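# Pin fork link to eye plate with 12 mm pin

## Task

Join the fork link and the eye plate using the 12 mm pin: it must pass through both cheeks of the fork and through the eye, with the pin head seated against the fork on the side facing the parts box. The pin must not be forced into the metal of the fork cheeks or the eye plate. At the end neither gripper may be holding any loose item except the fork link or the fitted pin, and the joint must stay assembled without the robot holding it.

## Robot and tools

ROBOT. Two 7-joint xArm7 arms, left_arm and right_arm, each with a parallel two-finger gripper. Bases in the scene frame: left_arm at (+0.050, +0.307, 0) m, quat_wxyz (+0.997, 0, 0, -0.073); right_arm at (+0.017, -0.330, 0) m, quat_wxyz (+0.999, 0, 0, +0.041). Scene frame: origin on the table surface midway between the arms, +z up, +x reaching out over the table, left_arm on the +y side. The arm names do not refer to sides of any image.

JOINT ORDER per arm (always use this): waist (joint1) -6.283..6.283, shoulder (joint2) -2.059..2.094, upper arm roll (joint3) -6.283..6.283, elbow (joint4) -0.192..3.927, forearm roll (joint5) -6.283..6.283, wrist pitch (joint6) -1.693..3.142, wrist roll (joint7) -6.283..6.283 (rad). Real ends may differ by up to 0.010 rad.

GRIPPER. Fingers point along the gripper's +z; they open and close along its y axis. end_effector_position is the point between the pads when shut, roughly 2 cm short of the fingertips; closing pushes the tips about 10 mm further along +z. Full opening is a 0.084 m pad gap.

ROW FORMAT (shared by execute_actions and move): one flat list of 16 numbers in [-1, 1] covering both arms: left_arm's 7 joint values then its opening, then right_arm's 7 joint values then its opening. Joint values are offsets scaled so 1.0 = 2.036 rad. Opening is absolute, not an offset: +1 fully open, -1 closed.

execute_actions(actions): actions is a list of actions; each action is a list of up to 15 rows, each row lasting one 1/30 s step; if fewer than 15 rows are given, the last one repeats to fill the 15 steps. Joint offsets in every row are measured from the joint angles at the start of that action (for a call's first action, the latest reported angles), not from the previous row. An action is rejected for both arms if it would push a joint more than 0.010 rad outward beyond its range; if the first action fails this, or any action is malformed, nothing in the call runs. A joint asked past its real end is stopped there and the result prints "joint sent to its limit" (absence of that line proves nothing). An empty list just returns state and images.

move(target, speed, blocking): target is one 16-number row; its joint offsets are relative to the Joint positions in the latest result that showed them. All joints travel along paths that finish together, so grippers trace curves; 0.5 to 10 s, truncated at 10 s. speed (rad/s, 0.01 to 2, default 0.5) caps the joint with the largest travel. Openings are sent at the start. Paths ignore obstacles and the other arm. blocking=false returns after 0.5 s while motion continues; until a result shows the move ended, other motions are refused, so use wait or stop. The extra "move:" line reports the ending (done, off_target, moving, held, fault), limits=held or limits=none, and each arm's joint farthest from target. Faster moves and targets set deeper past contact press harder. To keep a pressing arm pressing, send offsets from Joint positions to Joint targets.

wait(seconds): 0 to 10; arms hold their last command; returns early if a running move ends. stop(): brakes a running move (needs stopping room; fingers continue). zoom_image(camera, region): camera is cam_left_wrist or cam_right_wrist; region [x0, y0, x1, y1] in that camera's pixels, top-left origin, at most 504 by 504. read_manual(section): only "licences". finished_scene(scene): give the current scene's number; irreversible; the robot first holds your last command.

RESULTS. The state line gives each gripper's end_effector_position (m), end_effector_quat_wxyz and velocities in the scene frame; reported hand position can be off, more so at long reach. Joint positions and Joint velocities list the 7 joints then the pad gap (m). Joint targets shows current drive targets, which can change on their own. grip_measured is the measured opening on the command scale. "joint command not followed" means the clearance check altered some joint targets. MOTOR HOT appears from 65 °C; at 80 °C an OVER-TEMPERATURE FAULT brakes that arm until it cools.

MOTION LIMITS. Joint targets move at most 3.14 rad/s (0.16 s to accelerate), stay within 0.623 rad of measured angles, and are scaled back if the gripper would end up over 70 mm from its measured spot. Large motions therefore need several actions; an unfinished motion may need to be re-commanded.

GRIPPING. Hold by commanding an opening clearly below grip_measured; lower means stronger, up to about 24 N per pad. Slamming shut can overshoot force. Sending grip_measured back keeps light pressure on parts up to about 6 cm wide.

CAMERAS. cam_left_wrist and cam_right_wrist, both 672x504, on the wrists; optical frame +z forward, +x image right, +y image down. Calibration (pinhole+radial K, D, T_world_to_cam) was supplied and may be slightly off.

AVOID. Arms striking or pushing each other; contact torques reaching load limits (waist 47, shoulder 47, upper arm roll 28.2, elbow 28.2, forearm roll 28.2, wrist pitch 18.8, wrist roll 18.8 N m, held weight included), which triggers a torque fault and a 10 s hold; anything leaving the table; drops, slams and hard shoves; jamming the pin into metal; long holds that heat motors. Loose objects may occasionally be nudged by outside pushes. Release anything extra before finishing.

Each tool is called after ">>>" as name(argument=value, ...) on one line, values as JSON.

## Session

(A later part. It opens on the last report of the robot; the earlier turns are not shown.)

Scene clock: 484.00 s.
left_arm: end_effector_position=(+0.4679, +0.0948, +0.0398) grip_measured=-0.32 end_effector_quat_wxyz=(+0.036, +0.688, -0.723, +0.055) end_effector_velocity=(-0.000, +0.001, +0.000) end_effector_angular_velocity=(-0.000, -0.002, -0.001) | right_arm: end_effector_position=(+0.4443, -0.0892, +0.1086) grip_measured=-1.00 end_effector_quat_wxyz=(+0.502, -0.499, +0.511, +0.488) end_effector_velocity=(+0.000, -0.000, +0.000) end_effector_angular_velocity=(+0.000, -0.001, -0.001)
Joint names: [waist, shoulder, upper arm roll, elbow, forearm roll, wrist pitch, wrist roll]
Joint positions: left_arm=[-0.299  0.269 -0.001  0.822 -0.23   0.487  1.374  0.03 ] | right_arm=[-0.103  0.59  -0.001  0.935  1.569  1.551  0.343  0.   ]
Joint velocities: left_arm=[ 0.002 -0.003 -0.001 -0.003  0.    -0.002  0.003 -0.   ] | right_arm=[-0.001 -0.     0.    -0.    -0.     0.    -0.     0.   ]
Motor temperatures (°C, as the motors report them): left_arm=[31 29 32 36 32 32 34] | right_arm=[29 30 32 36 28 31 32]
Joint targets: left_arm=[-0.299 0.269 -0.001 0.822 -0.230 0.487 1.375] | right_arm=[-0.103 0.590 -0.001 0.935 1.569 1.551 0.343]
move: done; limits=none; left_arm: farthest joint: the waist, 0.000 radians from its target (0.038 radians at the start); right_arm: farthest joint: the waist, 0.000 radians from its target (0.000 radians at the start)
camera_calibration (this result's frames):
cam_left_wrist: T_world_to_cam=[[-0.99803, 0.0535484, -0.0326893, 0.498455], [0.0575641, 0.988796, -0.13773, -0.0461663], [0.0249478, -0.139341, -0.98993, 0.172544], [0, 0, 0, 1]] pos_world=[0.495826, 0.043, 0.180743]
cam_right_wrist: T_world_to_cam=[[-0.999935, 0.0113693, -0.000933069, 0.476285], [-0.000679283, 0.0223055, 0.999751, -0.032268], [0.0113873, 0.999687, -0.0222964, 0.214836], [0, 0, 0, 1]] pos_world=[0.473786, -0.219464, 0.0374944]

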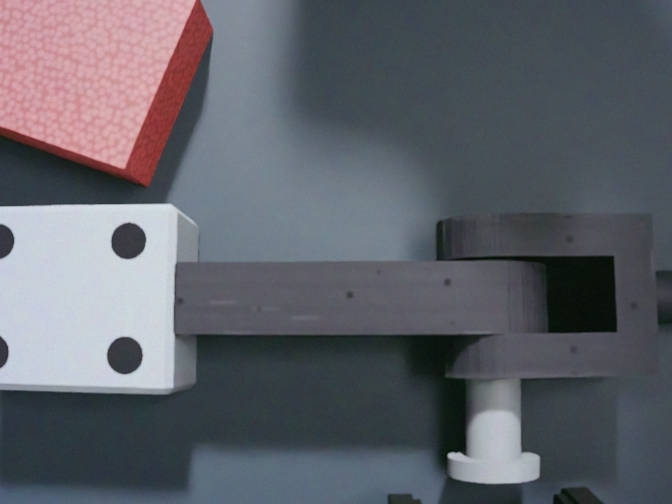

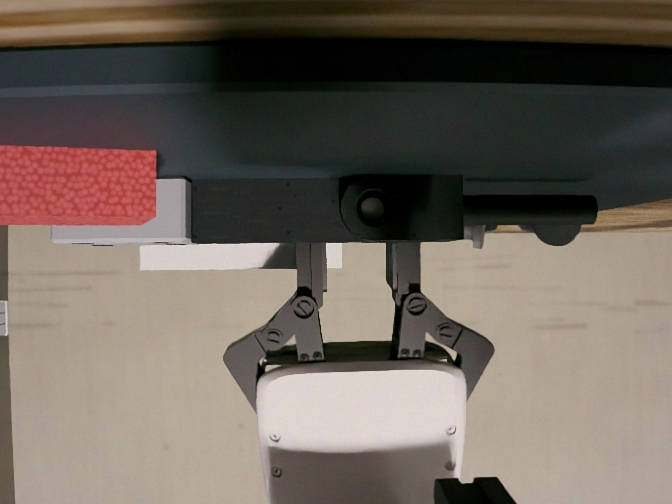

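>>> move(target=[0,0,0,0,0,0,0,-1, 0,0,0,0,0,0,0,-1])

>>> move(target=[-0.0095,0.0052,0,0.008,0,0.0028,-0.0095,-1, 0,0,0,0,0,0,0,-1], speed=0.01)

>>> move(target=[0.001,0,0,0,0,0,0,-1, 0,0,0,0,0,0,0,-1])

>>> zoom_image(camera="cam_right_wrist", region=[330,170,410,250])

Scene clock: 498.40 s.
left_arm: end_effector_position=(+0.4679, +0.0949, +0.0398) grip_measured=-1.00 end_effector_quat_wxyz=(+0.036, +0.688, -0.723, +0.055) end_effector_velocity=(+0.000, -0.000, +0.000) end_effector_angular_velocity=(-0.001, -0.000, +0.001) | right_arm: end_effector_position=(+0.4443, -0.0892, +0.1086) grip_measured=-1.00 end_effector_quat_wxyz=(+0.502, -0.499, +0.511, +0.488) end_effector_velocity=(+0.000, +0.000, -0.000) end_effector_angular_velocity=(+0.000, +0.002, -0.002)
Joint names: [waist, shoulder, upper arm roll, elbow, forearm roll, wrist pitch, wrist roll]
Joint positions: left_arm=[-0.299  0.269 -0.001  0.822 -0.23   0.487  1.374  0.   ] | right_arm=[-0.103  0.59  -0.001  0.935  1.569  1.551  0.343  0.   ]
Joint velocities: left_arm=[ 0.001 -0.    -0.001 -0.    -0.    -0.    -0.001  0.   ] | right_arm=[ 0.     0.     0.    -0.     0.002 -0.001  0.002  0.   ]
Motor temperatures (°C, as the motors report them): left_arm=[31 29 32 35 32 32 34] | right_arm=[29 30 32 36 28 31 32]
Joint targets: left_arm=[-0.299 0.269 -0.001 0.822 -0.230 0.487 1.374] | right_arm=[-0.103 0.590 -0.001 0.935 1.569 1.551 0.343]
move: done; limits=none; left_arm: farthest joint: the waist, 0.000 radians from its target (0.000 radians at the start); right_arm: farthest joint: the waist, 0.000 radians from its target (0.000 radians at the start)
camera_calibration (this result's frames):
cam_left_wrist: T_world_to_cam=[[-0.99803, 0.0535447, -0.0326903, 0.498456], [0.0575605, 0.988796, -0.137728, -0.0461725], [0.0249495, -0.139339, -0.98993, 0.172544], [0, 0, 0, 1]] pos_world=[0.495827, 0.0430075, 0.180742]
cam_right_wrist: T_world_to_cam=[[-0.999935, 0.0113695, -0.000933023, 0.476285], [-0.000679234, 0.0223054, 0.999751, -0.0322681], [0.0113874, 0.999687, -0.0222963, 0.214836], [0, 0, 0, 1]] pos_world=[0.473786, -0.219464, 0.0374945]

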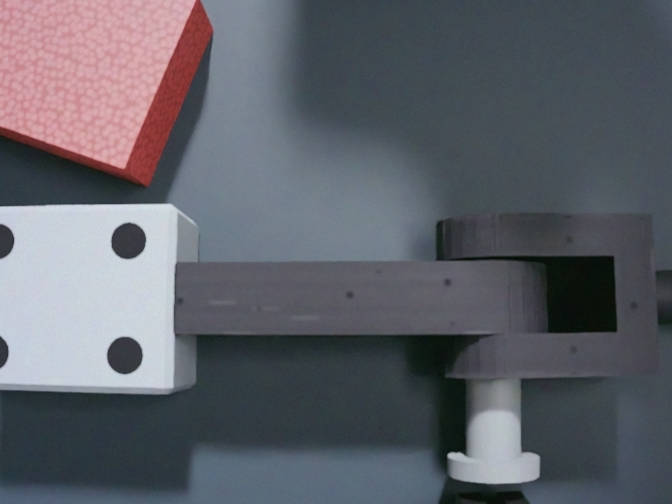

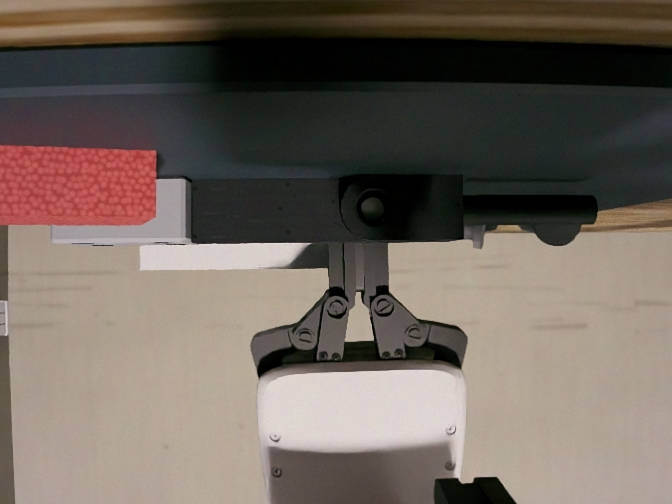

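Scene clock: 500.57 s.
left_arm: end_effector_position=(+0.4677, +0.0875, +0.0392) grip_measured=-1.00 end_effector_quat_wxyz=(+0.038, +0.690, -0.721, +0.054) end_effector_velocity=(-0.001, -0.003, +0.000) end_effector_angular_velocity=(-0.001, +0.001, -0.003) | right_arm: end_effector_position=(+0.4443, -0.0892, +0.1086) grip_measured=-1.00 end_effector_quat_wxyz=(+0.502, -0.499, +0.511, +0.488) end_effector_velocity=(-0.000, -0.000, -0.000) end_effector_angular_velocity=(-0.000, -0.000, -0.000)
Joint names: [waist, shoulder, upper arm roll, elbow, forearm roll, wrist pitch, wrist roll]
Joint positions: left_arm=[-0.317  0.279  0.002  0.837 -0.23   0.493  1.355  0.   ] | right_arm=[-0.103  0.59  -0.001  0.935  1.569  1.551  0.343  0.   ]
Joint velocities: left_arm=[-0.004  0.001 -0.002  0.003 -0.001  0.001 -0.002  0.   ] | right_arm=[-0.001  0.    -0.    -0.    -0.     0.    -0.001  0.   ]
Motor temperatures (°C, as the motors report them): left_arm=[31 29 32 35 32 32 34] | right_arm=[29 30 32 36 28 31 32]
Joint targets: left_arm=[-0.319 0.279 -0.001 0.838 -0.230 0.492 1.355] | right_arm=[-0.103 0.590 -0.001 0.935 1.569 1.551 0.343]
move: done; limits=none; left_arm: farthest joint: the upper arm roll, 0.003 radians from its target (0.000 radians at the start); right_arm: farthest joint: the waist, 0.000 radians from its target (0.000 radians at the start)
camera_calibration (this result's frames):
cam_left_wrist: T_world_to_cam=[[-0.99836, 0.049774, -0.0282857, 0.499019], [0.0532059, 0.989076, -0.137467, -0.0369931], [0.0211345, -0.138746, -0.990102, 0.172698], [0, 0, 0, 1]] pos_world=[0.496519, 0.035712, 0.180019]
cam_right_wrist: T_world_to_cam=[[-0.999935, 0.0113697, -0.000932797, 0.476285], [-0.000679, 0.0223056, 0.999751, -0.032268], [0.0113877, 0.999687, -0.0222964, 0.214836], [0, 0, 0, 1]] pos_world=[0.473786, -0.219464, 0.0374944]

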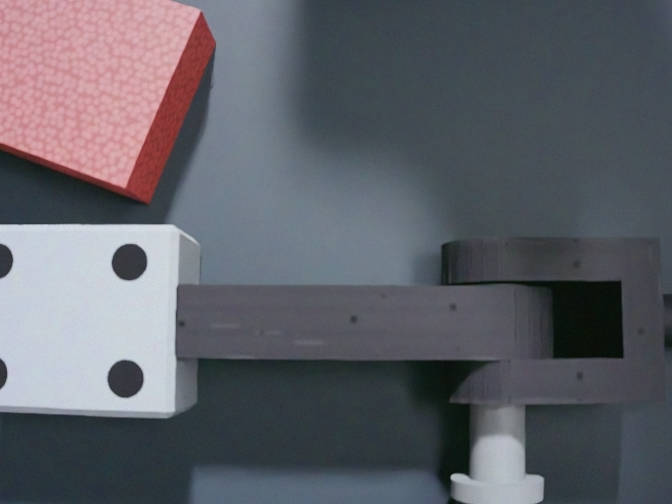

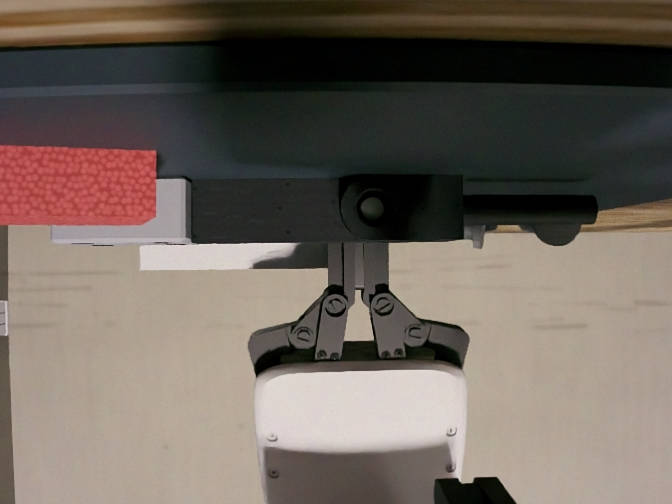

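Scene clock: 501.27 s.
left_arm: end_effector_position=(+0.4679, +0.0879, +0.0392) grip_measured=-1.00 end_effector_quat_wxyz=(+0.038, +0.690, -0.721, +0.054) end_effector_velocity=(-0.001, +0.001, -0.001) end_effector_angular_velocity=(+0.002, +0.003, +0.000) | right_arm: end_effector_position=(+0.4443, -0.0892, +0.1086) grip_measured=-1.00 end_effector_quat_wxyz=(+0.502, -0.499, +0.511, +0.488) end_effector_velocity=(+0.000, -0.000, -0.000) end_effector_angular_velocity=(+0.000, +0.001, -0.001)
Joint names: [waist, shoulder, upper arm roll, elbow, forearm roll, wrist pitch, wrist roll]
Joint positions: left_arm=[-0.315  0.279  0.002  0.837 -0.23   0.493  1.355  0.   ] | right_arm=[-0.103  0.59  -0.001  0.935  1.569  1.551  0.343  0.   ]
Joint velocities: left_arm=[ 0.     0.     0.001 -0.002  0.001  0.001 -0.     0.   ] | right_arm=[ 0.     0.001 -0.     0.     0.001 -0.     0.001  0.   ]
Motor temperatures (°C, as the motors report them): left_arm=[31 29 32 35 32 32 34] | right_arm=[29 30 32 36 28 31 32]
Joint targets: left_arm=[-0.315 0.279 0.002 0.837 -0.230 0.493 1.355] | right_arm=[-0.103 0.590 -0.001 0.935 1.569 1.551 0.343]
move: done; limits=none; left_arm: farthest joint: the waist, 0.000 radians from its target (0.002 radians at the start); right_arm: farthest joint: the waist, 0.000 radians from its target (0.000 radians at the start)
camera_calibration (this result's frames):
cam_left_wrist: T_world_to_cam=[[-0.998413, 0.0487925, -0.0281035, 0.499275], [0.0522122, 0.989103, -0.137654, -0.03687], [0.0210808, -0.138903, -0.990082, 0.172742], [0, 0, 0, 1]] pos_world=[0.496766, 0.0361019, 0.179985]
cam_right_wrist: T_world_to_cam=[[-0.999935, 0.0113697, -0.000932983, 0.476285], [-0.000679187, 0.0223056, 0.999751, -0.032268], [0.0113877, 0.999687, -0.0222965, 0.214836], [0, 0, 0, 1]] pos_world=[0.473786, -0.219464, 0.0374944]

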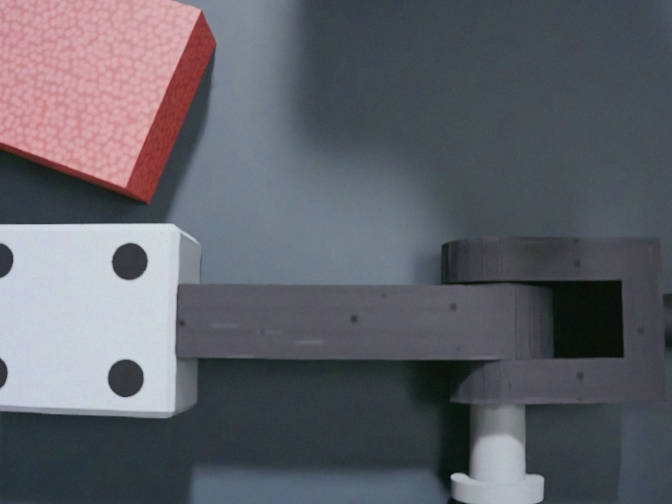

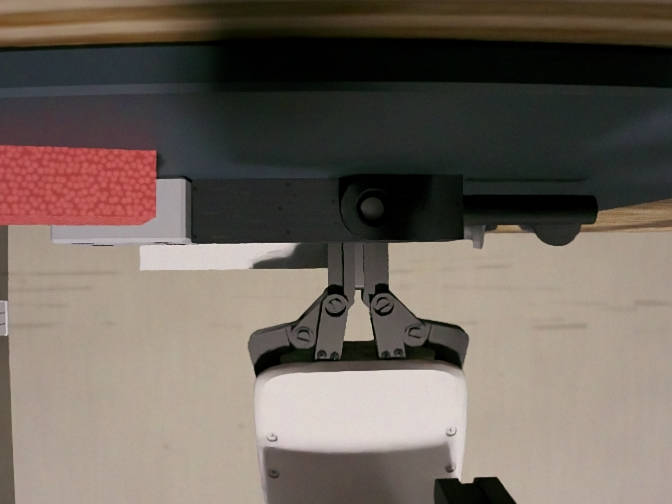

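Region (330, 170, 410, 250) of cam_right_wrist's 672x504 image, scaled by 6.300, with more detail than that image has.

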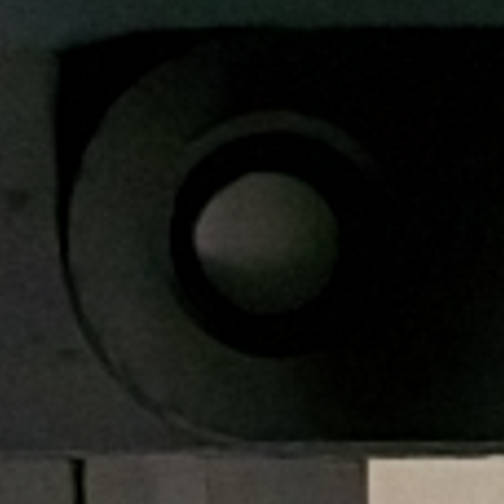

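>>> move(target=[-0.0005,-0.0022,0,0,0,0.0022,0,-1, 0,0,0,0,0,0,0,-1], speed=0.01)

>>> move(target=[-0.0015,0.002,0,0.003,0,0.001,-0.0015,-1, 0,0,0,0,0,0,0,-1], speed=0.01)

>>> move(target=[0,0,0,0,0,0,0,-1, 0,0,0,0,0,0,0,-1])

Scene clock: 515.83 s.
left_arm: end_effector_position=(+0.4675, +0.0867, +0.0411) grip_measured=-1.00 end_effector_quat_wxyz=(+0.038, +0.689, -0.722, +0.054) end_effector_velocity=(-0.001, +0.003, -0.002) end_effector_angular_velocity=(+0.003, +0.006, +0.002) | right_arm: end_effector_position=(+0.4443, -0.0892, +0.1086) grip_measured=-1.00 end_effector_quat_wxyz=(+0.502, -0.499, +0.511, +0.488) end_effector_velocity=(+0.000, -0.000, -0.000) end_effector_angular_velocity=(+0.000, +0.000, -0.001)
Joint names: [waist, shoulder, upper arm roll, elbow, forearm roll, wrist pitch, wrist roll]
Joint positions: left_arm=[-0.316  0.275  0.001  0.837 -0.23   0.497  1.355  0.   ] | right_arm=[-0.103  0.59  -0.001  0.935  1.569  1.551  0.343  0.   ]
Joint velocities: left_arm=[ 0.002  0.     0.002 -0.004  0.001  0.003  0.     0.   ] | right_arm=[ 0.     0.    -0.    -0.     0.001  0.    -0.     0.   ]
Motor temperatures (°C, as the motors report them): left_arm=[31 29 32 36 32 32 34] | right_arm=[29 30 32 36 28 31 32]
Joint targets: left_arm=[-0.316 0.275 0.002 0.837 -0.230 0.497 1.355] | right_arm=[-0.103 0.590 -0.001 0.935 1.569 1.551 0.343]
move: done; limits=none; left_arm: farthest joint: the upper arm roll, 0.001 radians from its target (0.000 radians at the start); right_arm: farthest joint: the waist, 0.000 radians from its target (0.000 radians at the start)
camera_calibration (this result's frames):
cam_left_wrist: T_world_to_cam=[[-0.998285, 0.051157, -0.0284618, 0.498768], [0.0546313, 0.988796, -0.138915, -0.0364685], [0.0210365, -0.140232, -0.989895, 0.17459], [0, 0, 0, 1]] pos_world=[0.496232, 0.0350275, 0.181955]
cam_right_wrist: T_world_to_cam=[[-0.999935, 0.0113696, -0.000932999, 0.476285], [-0.000679206, 0.0223056, 0.999751, -0.032268], [0.0113876, 0.999687, -0.0222964, 0.214836], [0, 0, 0, 1]] pos_world=[0.473786, -0.219464, 0.0374944]

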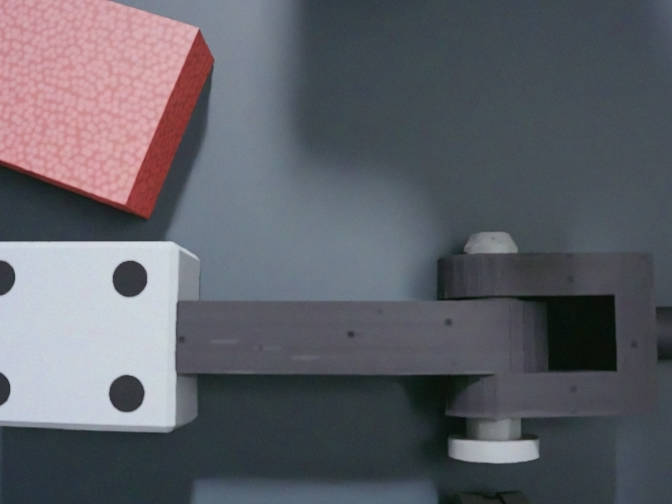

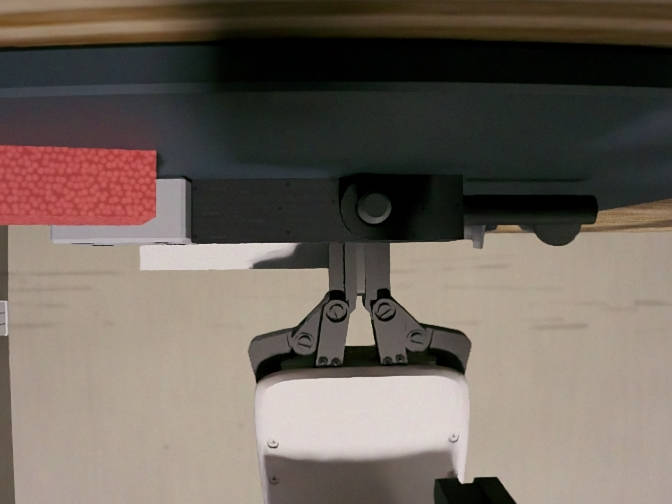

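Scene clock: 516.67 s.
left_arm: end_effector_position=(+0.4682, +0.0847, +0.0411) grip_measured=-1.00 end_effector_quat_wxyz=(+0.039, +0.689, -0.722, +0.054) end_effector_velocity=(+0.000, -0.000, -0.000) end_effector_angular_velocity=(+0.000, +0.001, +0.001) | right_arm: end_effector_position=(+0.4443, -0.0892, +0.1086) grip_measured=-1.00 end_effector_quat_wxyz=(+0.502, -0.499, +0.511, +0.488) end_effector_velocity=(-0.000, -0.000, +0.000) end_effector_angular_velocity=(+0.000, -0.002, +0.000)
Joint names: [waist, shoulder, upper arm roll, elbow, forearm roll, wrist pitch, wrist roll]
Joint positions: left_arm=[-0.319  0.279  0.001  0.843 -0.23   0.499  1.352  0.   ] | right_arm=[-0.103  0.59  -0.001  0.935  1.569  1.551  0.343  0.   ]
Joint velocities: left_arm=[-0.001  0.002  0.001  0.003 -0.001  0.002 -0.001  0.   ] | right_arm=[-0.    -0.     0.     0.    -0.     0.    -0.002  0.   ]
Motor temperatures (°C, as the motors report them): left_arm=[31 29 32 36 32 32 34] | right_arm=[29 30 32 36 28 31 32]
Joint targets: left_arm=[-0.320 0.279 0.001 0.843 -0.230 0.499 1.352] | right_arm=[-0.103 0.590 -0.001 0.935 1.569 1.551 0.343]
move: done; limits=none; left_arm: farthest joint: the waist, 0.000 radians from its target (0.003 radians at the start); right_arm: farthest joint: the waist, 0.000 radians from its target (0.000 radians at the start)
camera_calibration (this result's frames):
cam_left_wrist: T_world_to_cam=[[-0.998284, 0.0514335, -0.0279856, 0.4995], [0.0548474, 0.988722, -0.139354, -0.0345902], [0.0205025, -0.14065, -0.989847, 0.174562], [0, 0, 0, 1]] pos_world=[0.496961, 0.0330613, 0.181948]
cam_right_wrist: T_world_to_cam=[[-0.999935, 0.0113694, -0.000932841, 0.476285], [-0.000679052, 0.0223055, 0.999751, -0.0322681], [0.0113874, 0.999687, -0.0222963, 0.214836], [0, 0, 0, 1]] pos_world=[0.473786, -0.219464, 0.0374944]

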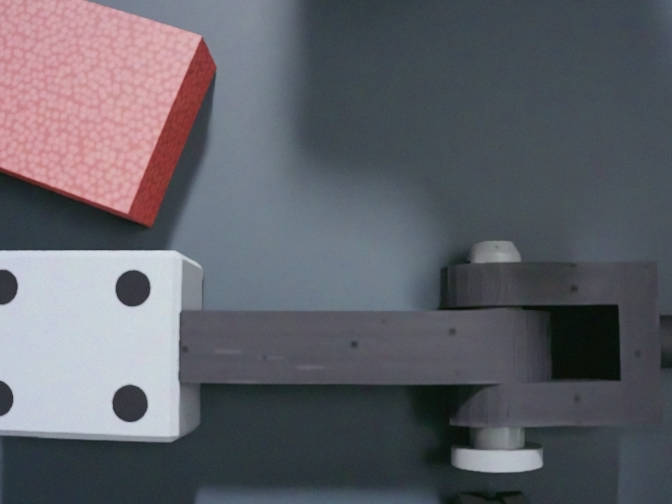

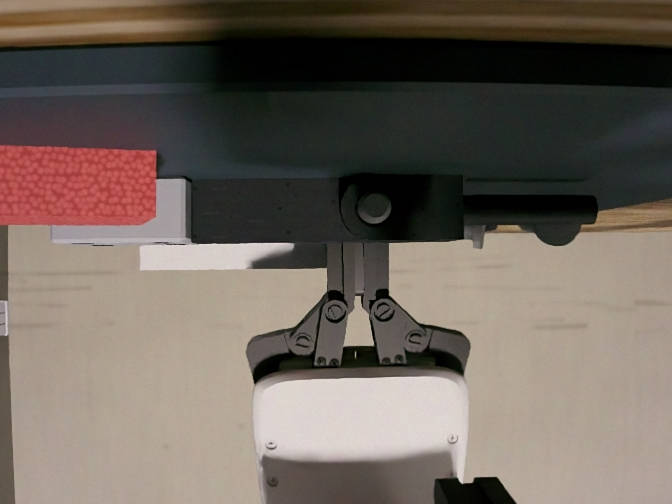

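Scene clock: 517.17 s.
left_arm: end_effector_position=(+0.4682, +0.0847, +0.0411) grip_measured=-1.00 end_effector_quat_wxyz=(+0.039, +0.689, -0.722, +0.054) end_effector_velocity=(-0.000, -0.000, -0.000) end_effector_angular_velocity=(-0.000, -0.000, -0.001) | right_arm: end_effector_position=(+0.4443, -0.0892, +0.1086) grip_measured=-1.00 end_effector_quat_wxyz=(+0.502, -0.499, +0.511, +0.488) end_effector_velocity=(-0.000, +0.000, -0.000) end_effector_angular_velocity=(-0.000, -0.001, +0.000)
Joint names: [waist, shoulder, upper arm roll, elbow, forearm roll, wrist pitch, wrist roll]
Joint positions: left_arm=[-0.319  0.279  0.001  0.843 -0.23   0.499  1.352  0.   ] | right_arm=[-0.103  0.59  -0.001  0.935  1.569  1.551  0.343  0.   ]
Joint velocities: left_arm=[ 0.     0.    -0.002 -0.     0.    -0.001  0.     0.   ] | right_arm=[ 0.     0.    -0.     0.    -0.     0.    -0.001  0.   ]
Motor temperatures (°C, as the motors report them): left_arm=[31 29 32 36 32 32 34] | right_arm=[29 30 32 36 28 31 32]
Joint targets: left_arm=[-0.319 0.279 0.001 0.843 -0.230 0.499 1.352] | right_arm=[-0.103 0.590 -0.001 0.935 1.569 1.551 0.343]
move: done; limits=none; left_arm: farthest joint: the waist, 0.000 radians from its target (0.000 radians at the start); right_arm: farthest joint: the waist, 0.000 radians from its target (0.000 radians at the start)
camera_calibration (this result's frames):
cam_left_wrist: T_world_to_cam=[[-0.998284, 0.0514311, -0.0279855, 0.4995], [0.0548451, 0.988723, -0.139354, -0.0345897], [0.0205028, -0.14065, -0.989847, 0.174562], [0, 0, 0, 1]] pos_world=[0.496962, 0.0330619, 0.181948]
cam_right_wrist: T_world_to_cam=[[-0.999935, 0.0113695, -0.000932829, 0.476285], [-0.000679038, 0.0223054, 0.999751, -0.0322681], [0.0113875, 0.999687, -0.0222962, 0.214836], [0, 0, 0, 1]] pos_world=[0.473786, -0.219464, 0.0374944]

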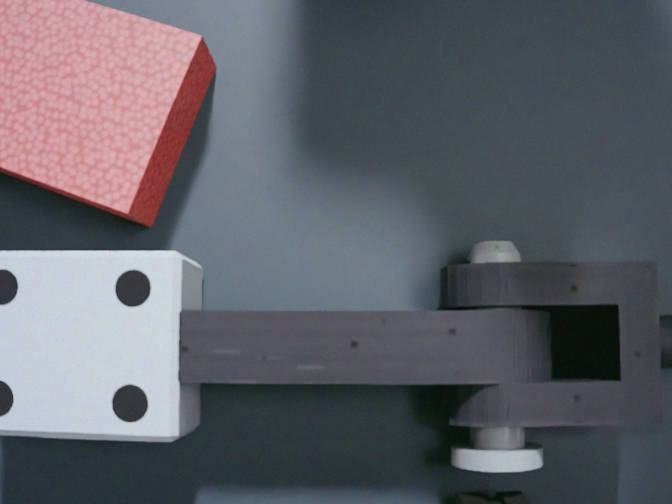

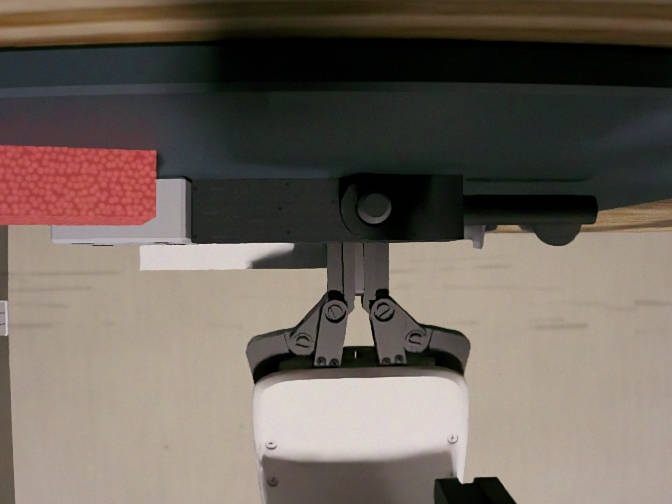

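>>> move(target=[-0.0145,0.0068,0,0.011,0,0.0042,-0.0145,-1, 0,0,0,0,0,0,0,-1], speed=0.012)

>>> move(target=[0.0145,-0.0068,0,-0.011,0,-0.0042,0.0145,-1, 0,0,0,0,0,0,0,-1], speed=0.04)

Scene clock: 527.77 s.
left_arm: end_effector_position=(+0.4668, +0.0716, +0.0409) grip_measured=-1.00 end_effector_quat_wxyz=(+0.041, +0.690, -0.721, +0.052) end_effector_velocity=(-0.001, -0.003, +0.000) end_effector_angular_velocity=(-0.001, +0.000, -0.002) | right_arm: end_effector_position=(+0.4443, -0.0892, +0.1086) grip_measured=-1.00 end_effector_quat_wxyz=(+0.502, -0.499, +0.511, +0.488) end_effector_velocity=(+0.000, +0.000, -0.000) end_effector_angular_velocity=(+0.000, +0.001, -0.001)
Joint names: [waist, shoulder, upper arm roll, elbow, forearm roll, wrist pitch, wrist roll]
Joint positions: left_arm=[-0.347  0.292  0.004  0.864 -0.23   0.508  1.323  0.   ] | right_arm=[-0.103  0.59  -0.001  0.935  1.569  1.551  0.343  0.   ]
Joint velocities: left_arm=[-0.004  0.001 -0.002  0.002 -0.     0.    -0.003  0.   ] | right_arm=[ 0.     0.     0.     0.     0.001 -0.     0.001  0.   ]
Motor temperatures (°C, as the motors report them): left_arm=[31 29 32 35 32 32 34] | right_arm=[29 30 32 36 28 31 32]
Joint targets: left_arm=[-0.349 0.292 0.001 0.865 -0.230 0.508 1.323] | right_arm=[-0.103 0.590 -0.001 0.935 1.569 1.551 0.343]
move: done; limits=none; left_arm: farthest joint: the upper arm roll, 0.003 radians from its target (0.000 radians at the start); right_arm: farthest joint: the waist, 0.000 radians from its target (0.000 radians at the start)
camera_calibration (this result's frames):
cam_left_wrist: T_world_to_cam=[[-0.998545, 0.0490203, -0.0224832, 0.498822], [0.0516943, 0.9888, -0.140008, -0.0201642], [0.0153682, -0.140966, -0.989895, 0.174991], [0, 0, 0, 1]] pos_world=[0.496449, 0.0201537, 0.181615]
cam_right_wrist: T_world_to_cam=[[-0.999935, 0.0113696, -0.000932718, 0.476285], [-0.000678926, 0.0223055, 0.999751, -0.0322681], [0.0113876, 0.999687, -0.0222963, 0.214836], [0, 0, 0, 1]] pos_world=[0.473786, -0.219464, 0.0374943]

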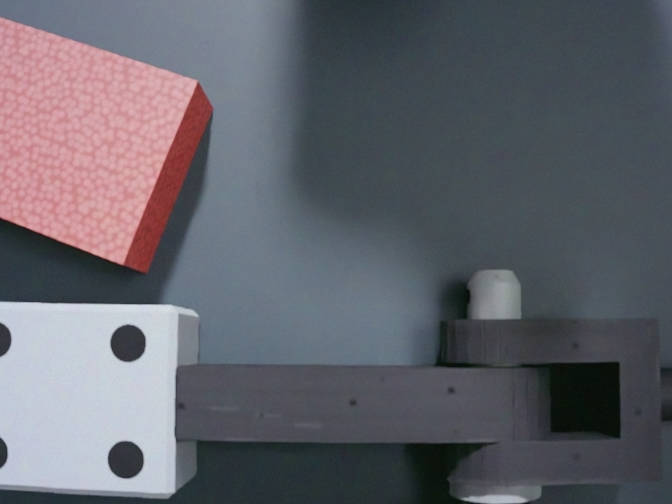

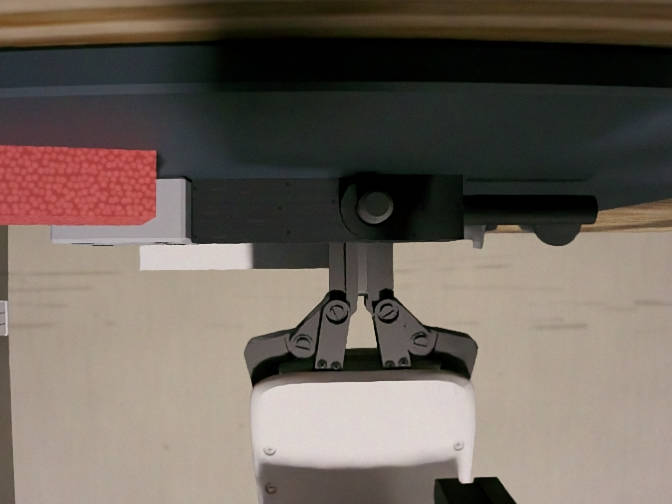

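Scene clock: 528.87 s.
left_arm: end_effector_position=(+0.4685, +0.0868, +0.0406) grip_measured=-1.00 end_effector_quat_wxyz=(+0.038, +0.690, -0.721, +0.053) end_effector_velocity=(+0.001, +0.002, -0.000) end_effector_angular_velocity=(-0.000, -0.002, +0.002) | right_arm: end_effector_position=(+0.4443, -0.0892, +0.1086) grip_measured=-1.00 end_effector_quat_wxyz=(+0.502, -0.499, +0.511, +0.488) end_effector_velocity=(-0.000, +0.001, +0.000) end_effector_angular_velocity=(+0.000, +0.001, +0.000)
Joint names: [waist, shoulder, upper arm roll, elbow, forearm roll, wrist pitch, wrist roll]
Joint positions: left_arm=[-0.318  0.279  0.004  0.842 -0.23   0.5    1.352  0.   ] | right_arm=[-0.103  0.59  -0.001  0.935  1.569  1.551  0.343  0.   ]
Joint velocities: left_arm=[ 0.003 -0.001  0.001 -0.002 -0.    -0.002  0.003  0.   ] | right_arm=[ 0.001  0.    -0.    -0.     0.001  0.     0.     0.   ]
Motor temperatures (°C, as the motors report them): left_arm=[31 29 32 35 32 32 34] | right_arm=[29 30 32 36 28 31 32]
Joint targets: left_arm=[-0.318 0.279 0.004 0.841 -0.230 0.499 1.353] | right_arm=[-0.103 0.590 -0.001 0.935 1.569 1.551 0.343]
move: done; limits=none; left_arm: farthest joint: the shoulder, 0.001 radians from its target (0.014 radians at the start); right_arm: farthest joint: the waist, 0.000 radians from its target (0.000 radians at the start)
camera_calibration (this result's frames):
cam_left_wrist: T_world_to_cam=[[-0.99849, 0.0479616, -0.0267679, 0.500025], [0.0512081, 0.989124, -0.137884, -0.035183], [0.0198636, -0.139047, -0.990087, 0.174534], [0, 0, 0, 1]] pos_world=[0.497605, 0.0350867, 0.181337]
cam_right_wrist: T_world_to_cam=[[-0.999935, 0.0113695, -0.000932598, 0.476285], [-0.000678806, 0.0223055, 0.999751, -0.0322681], [0.0113875, 0.999687, -0.0222963, 0.214836], [0, 0, 0, 1]] pos_world=[0.473786, -0.219464, 0.0374943]

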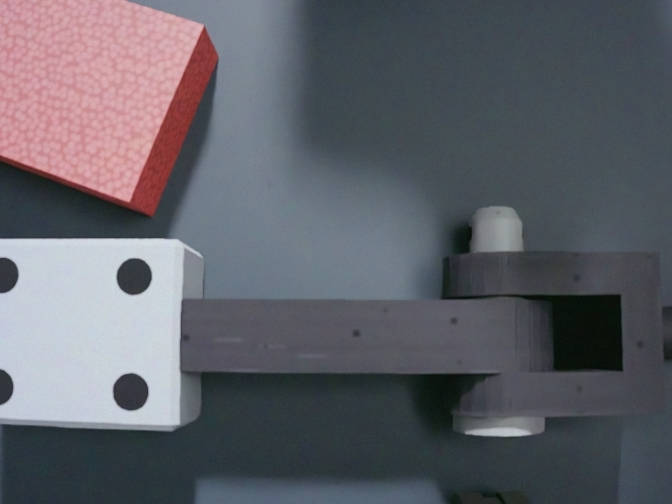

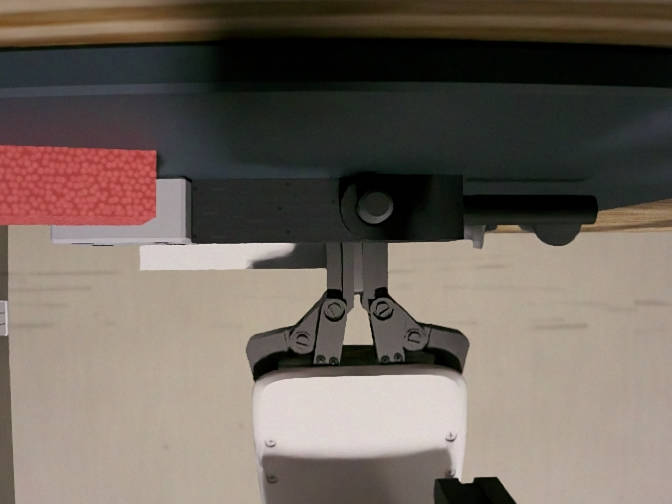

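>>> finished_scene(scene=1)

The scene is finished: the task was done.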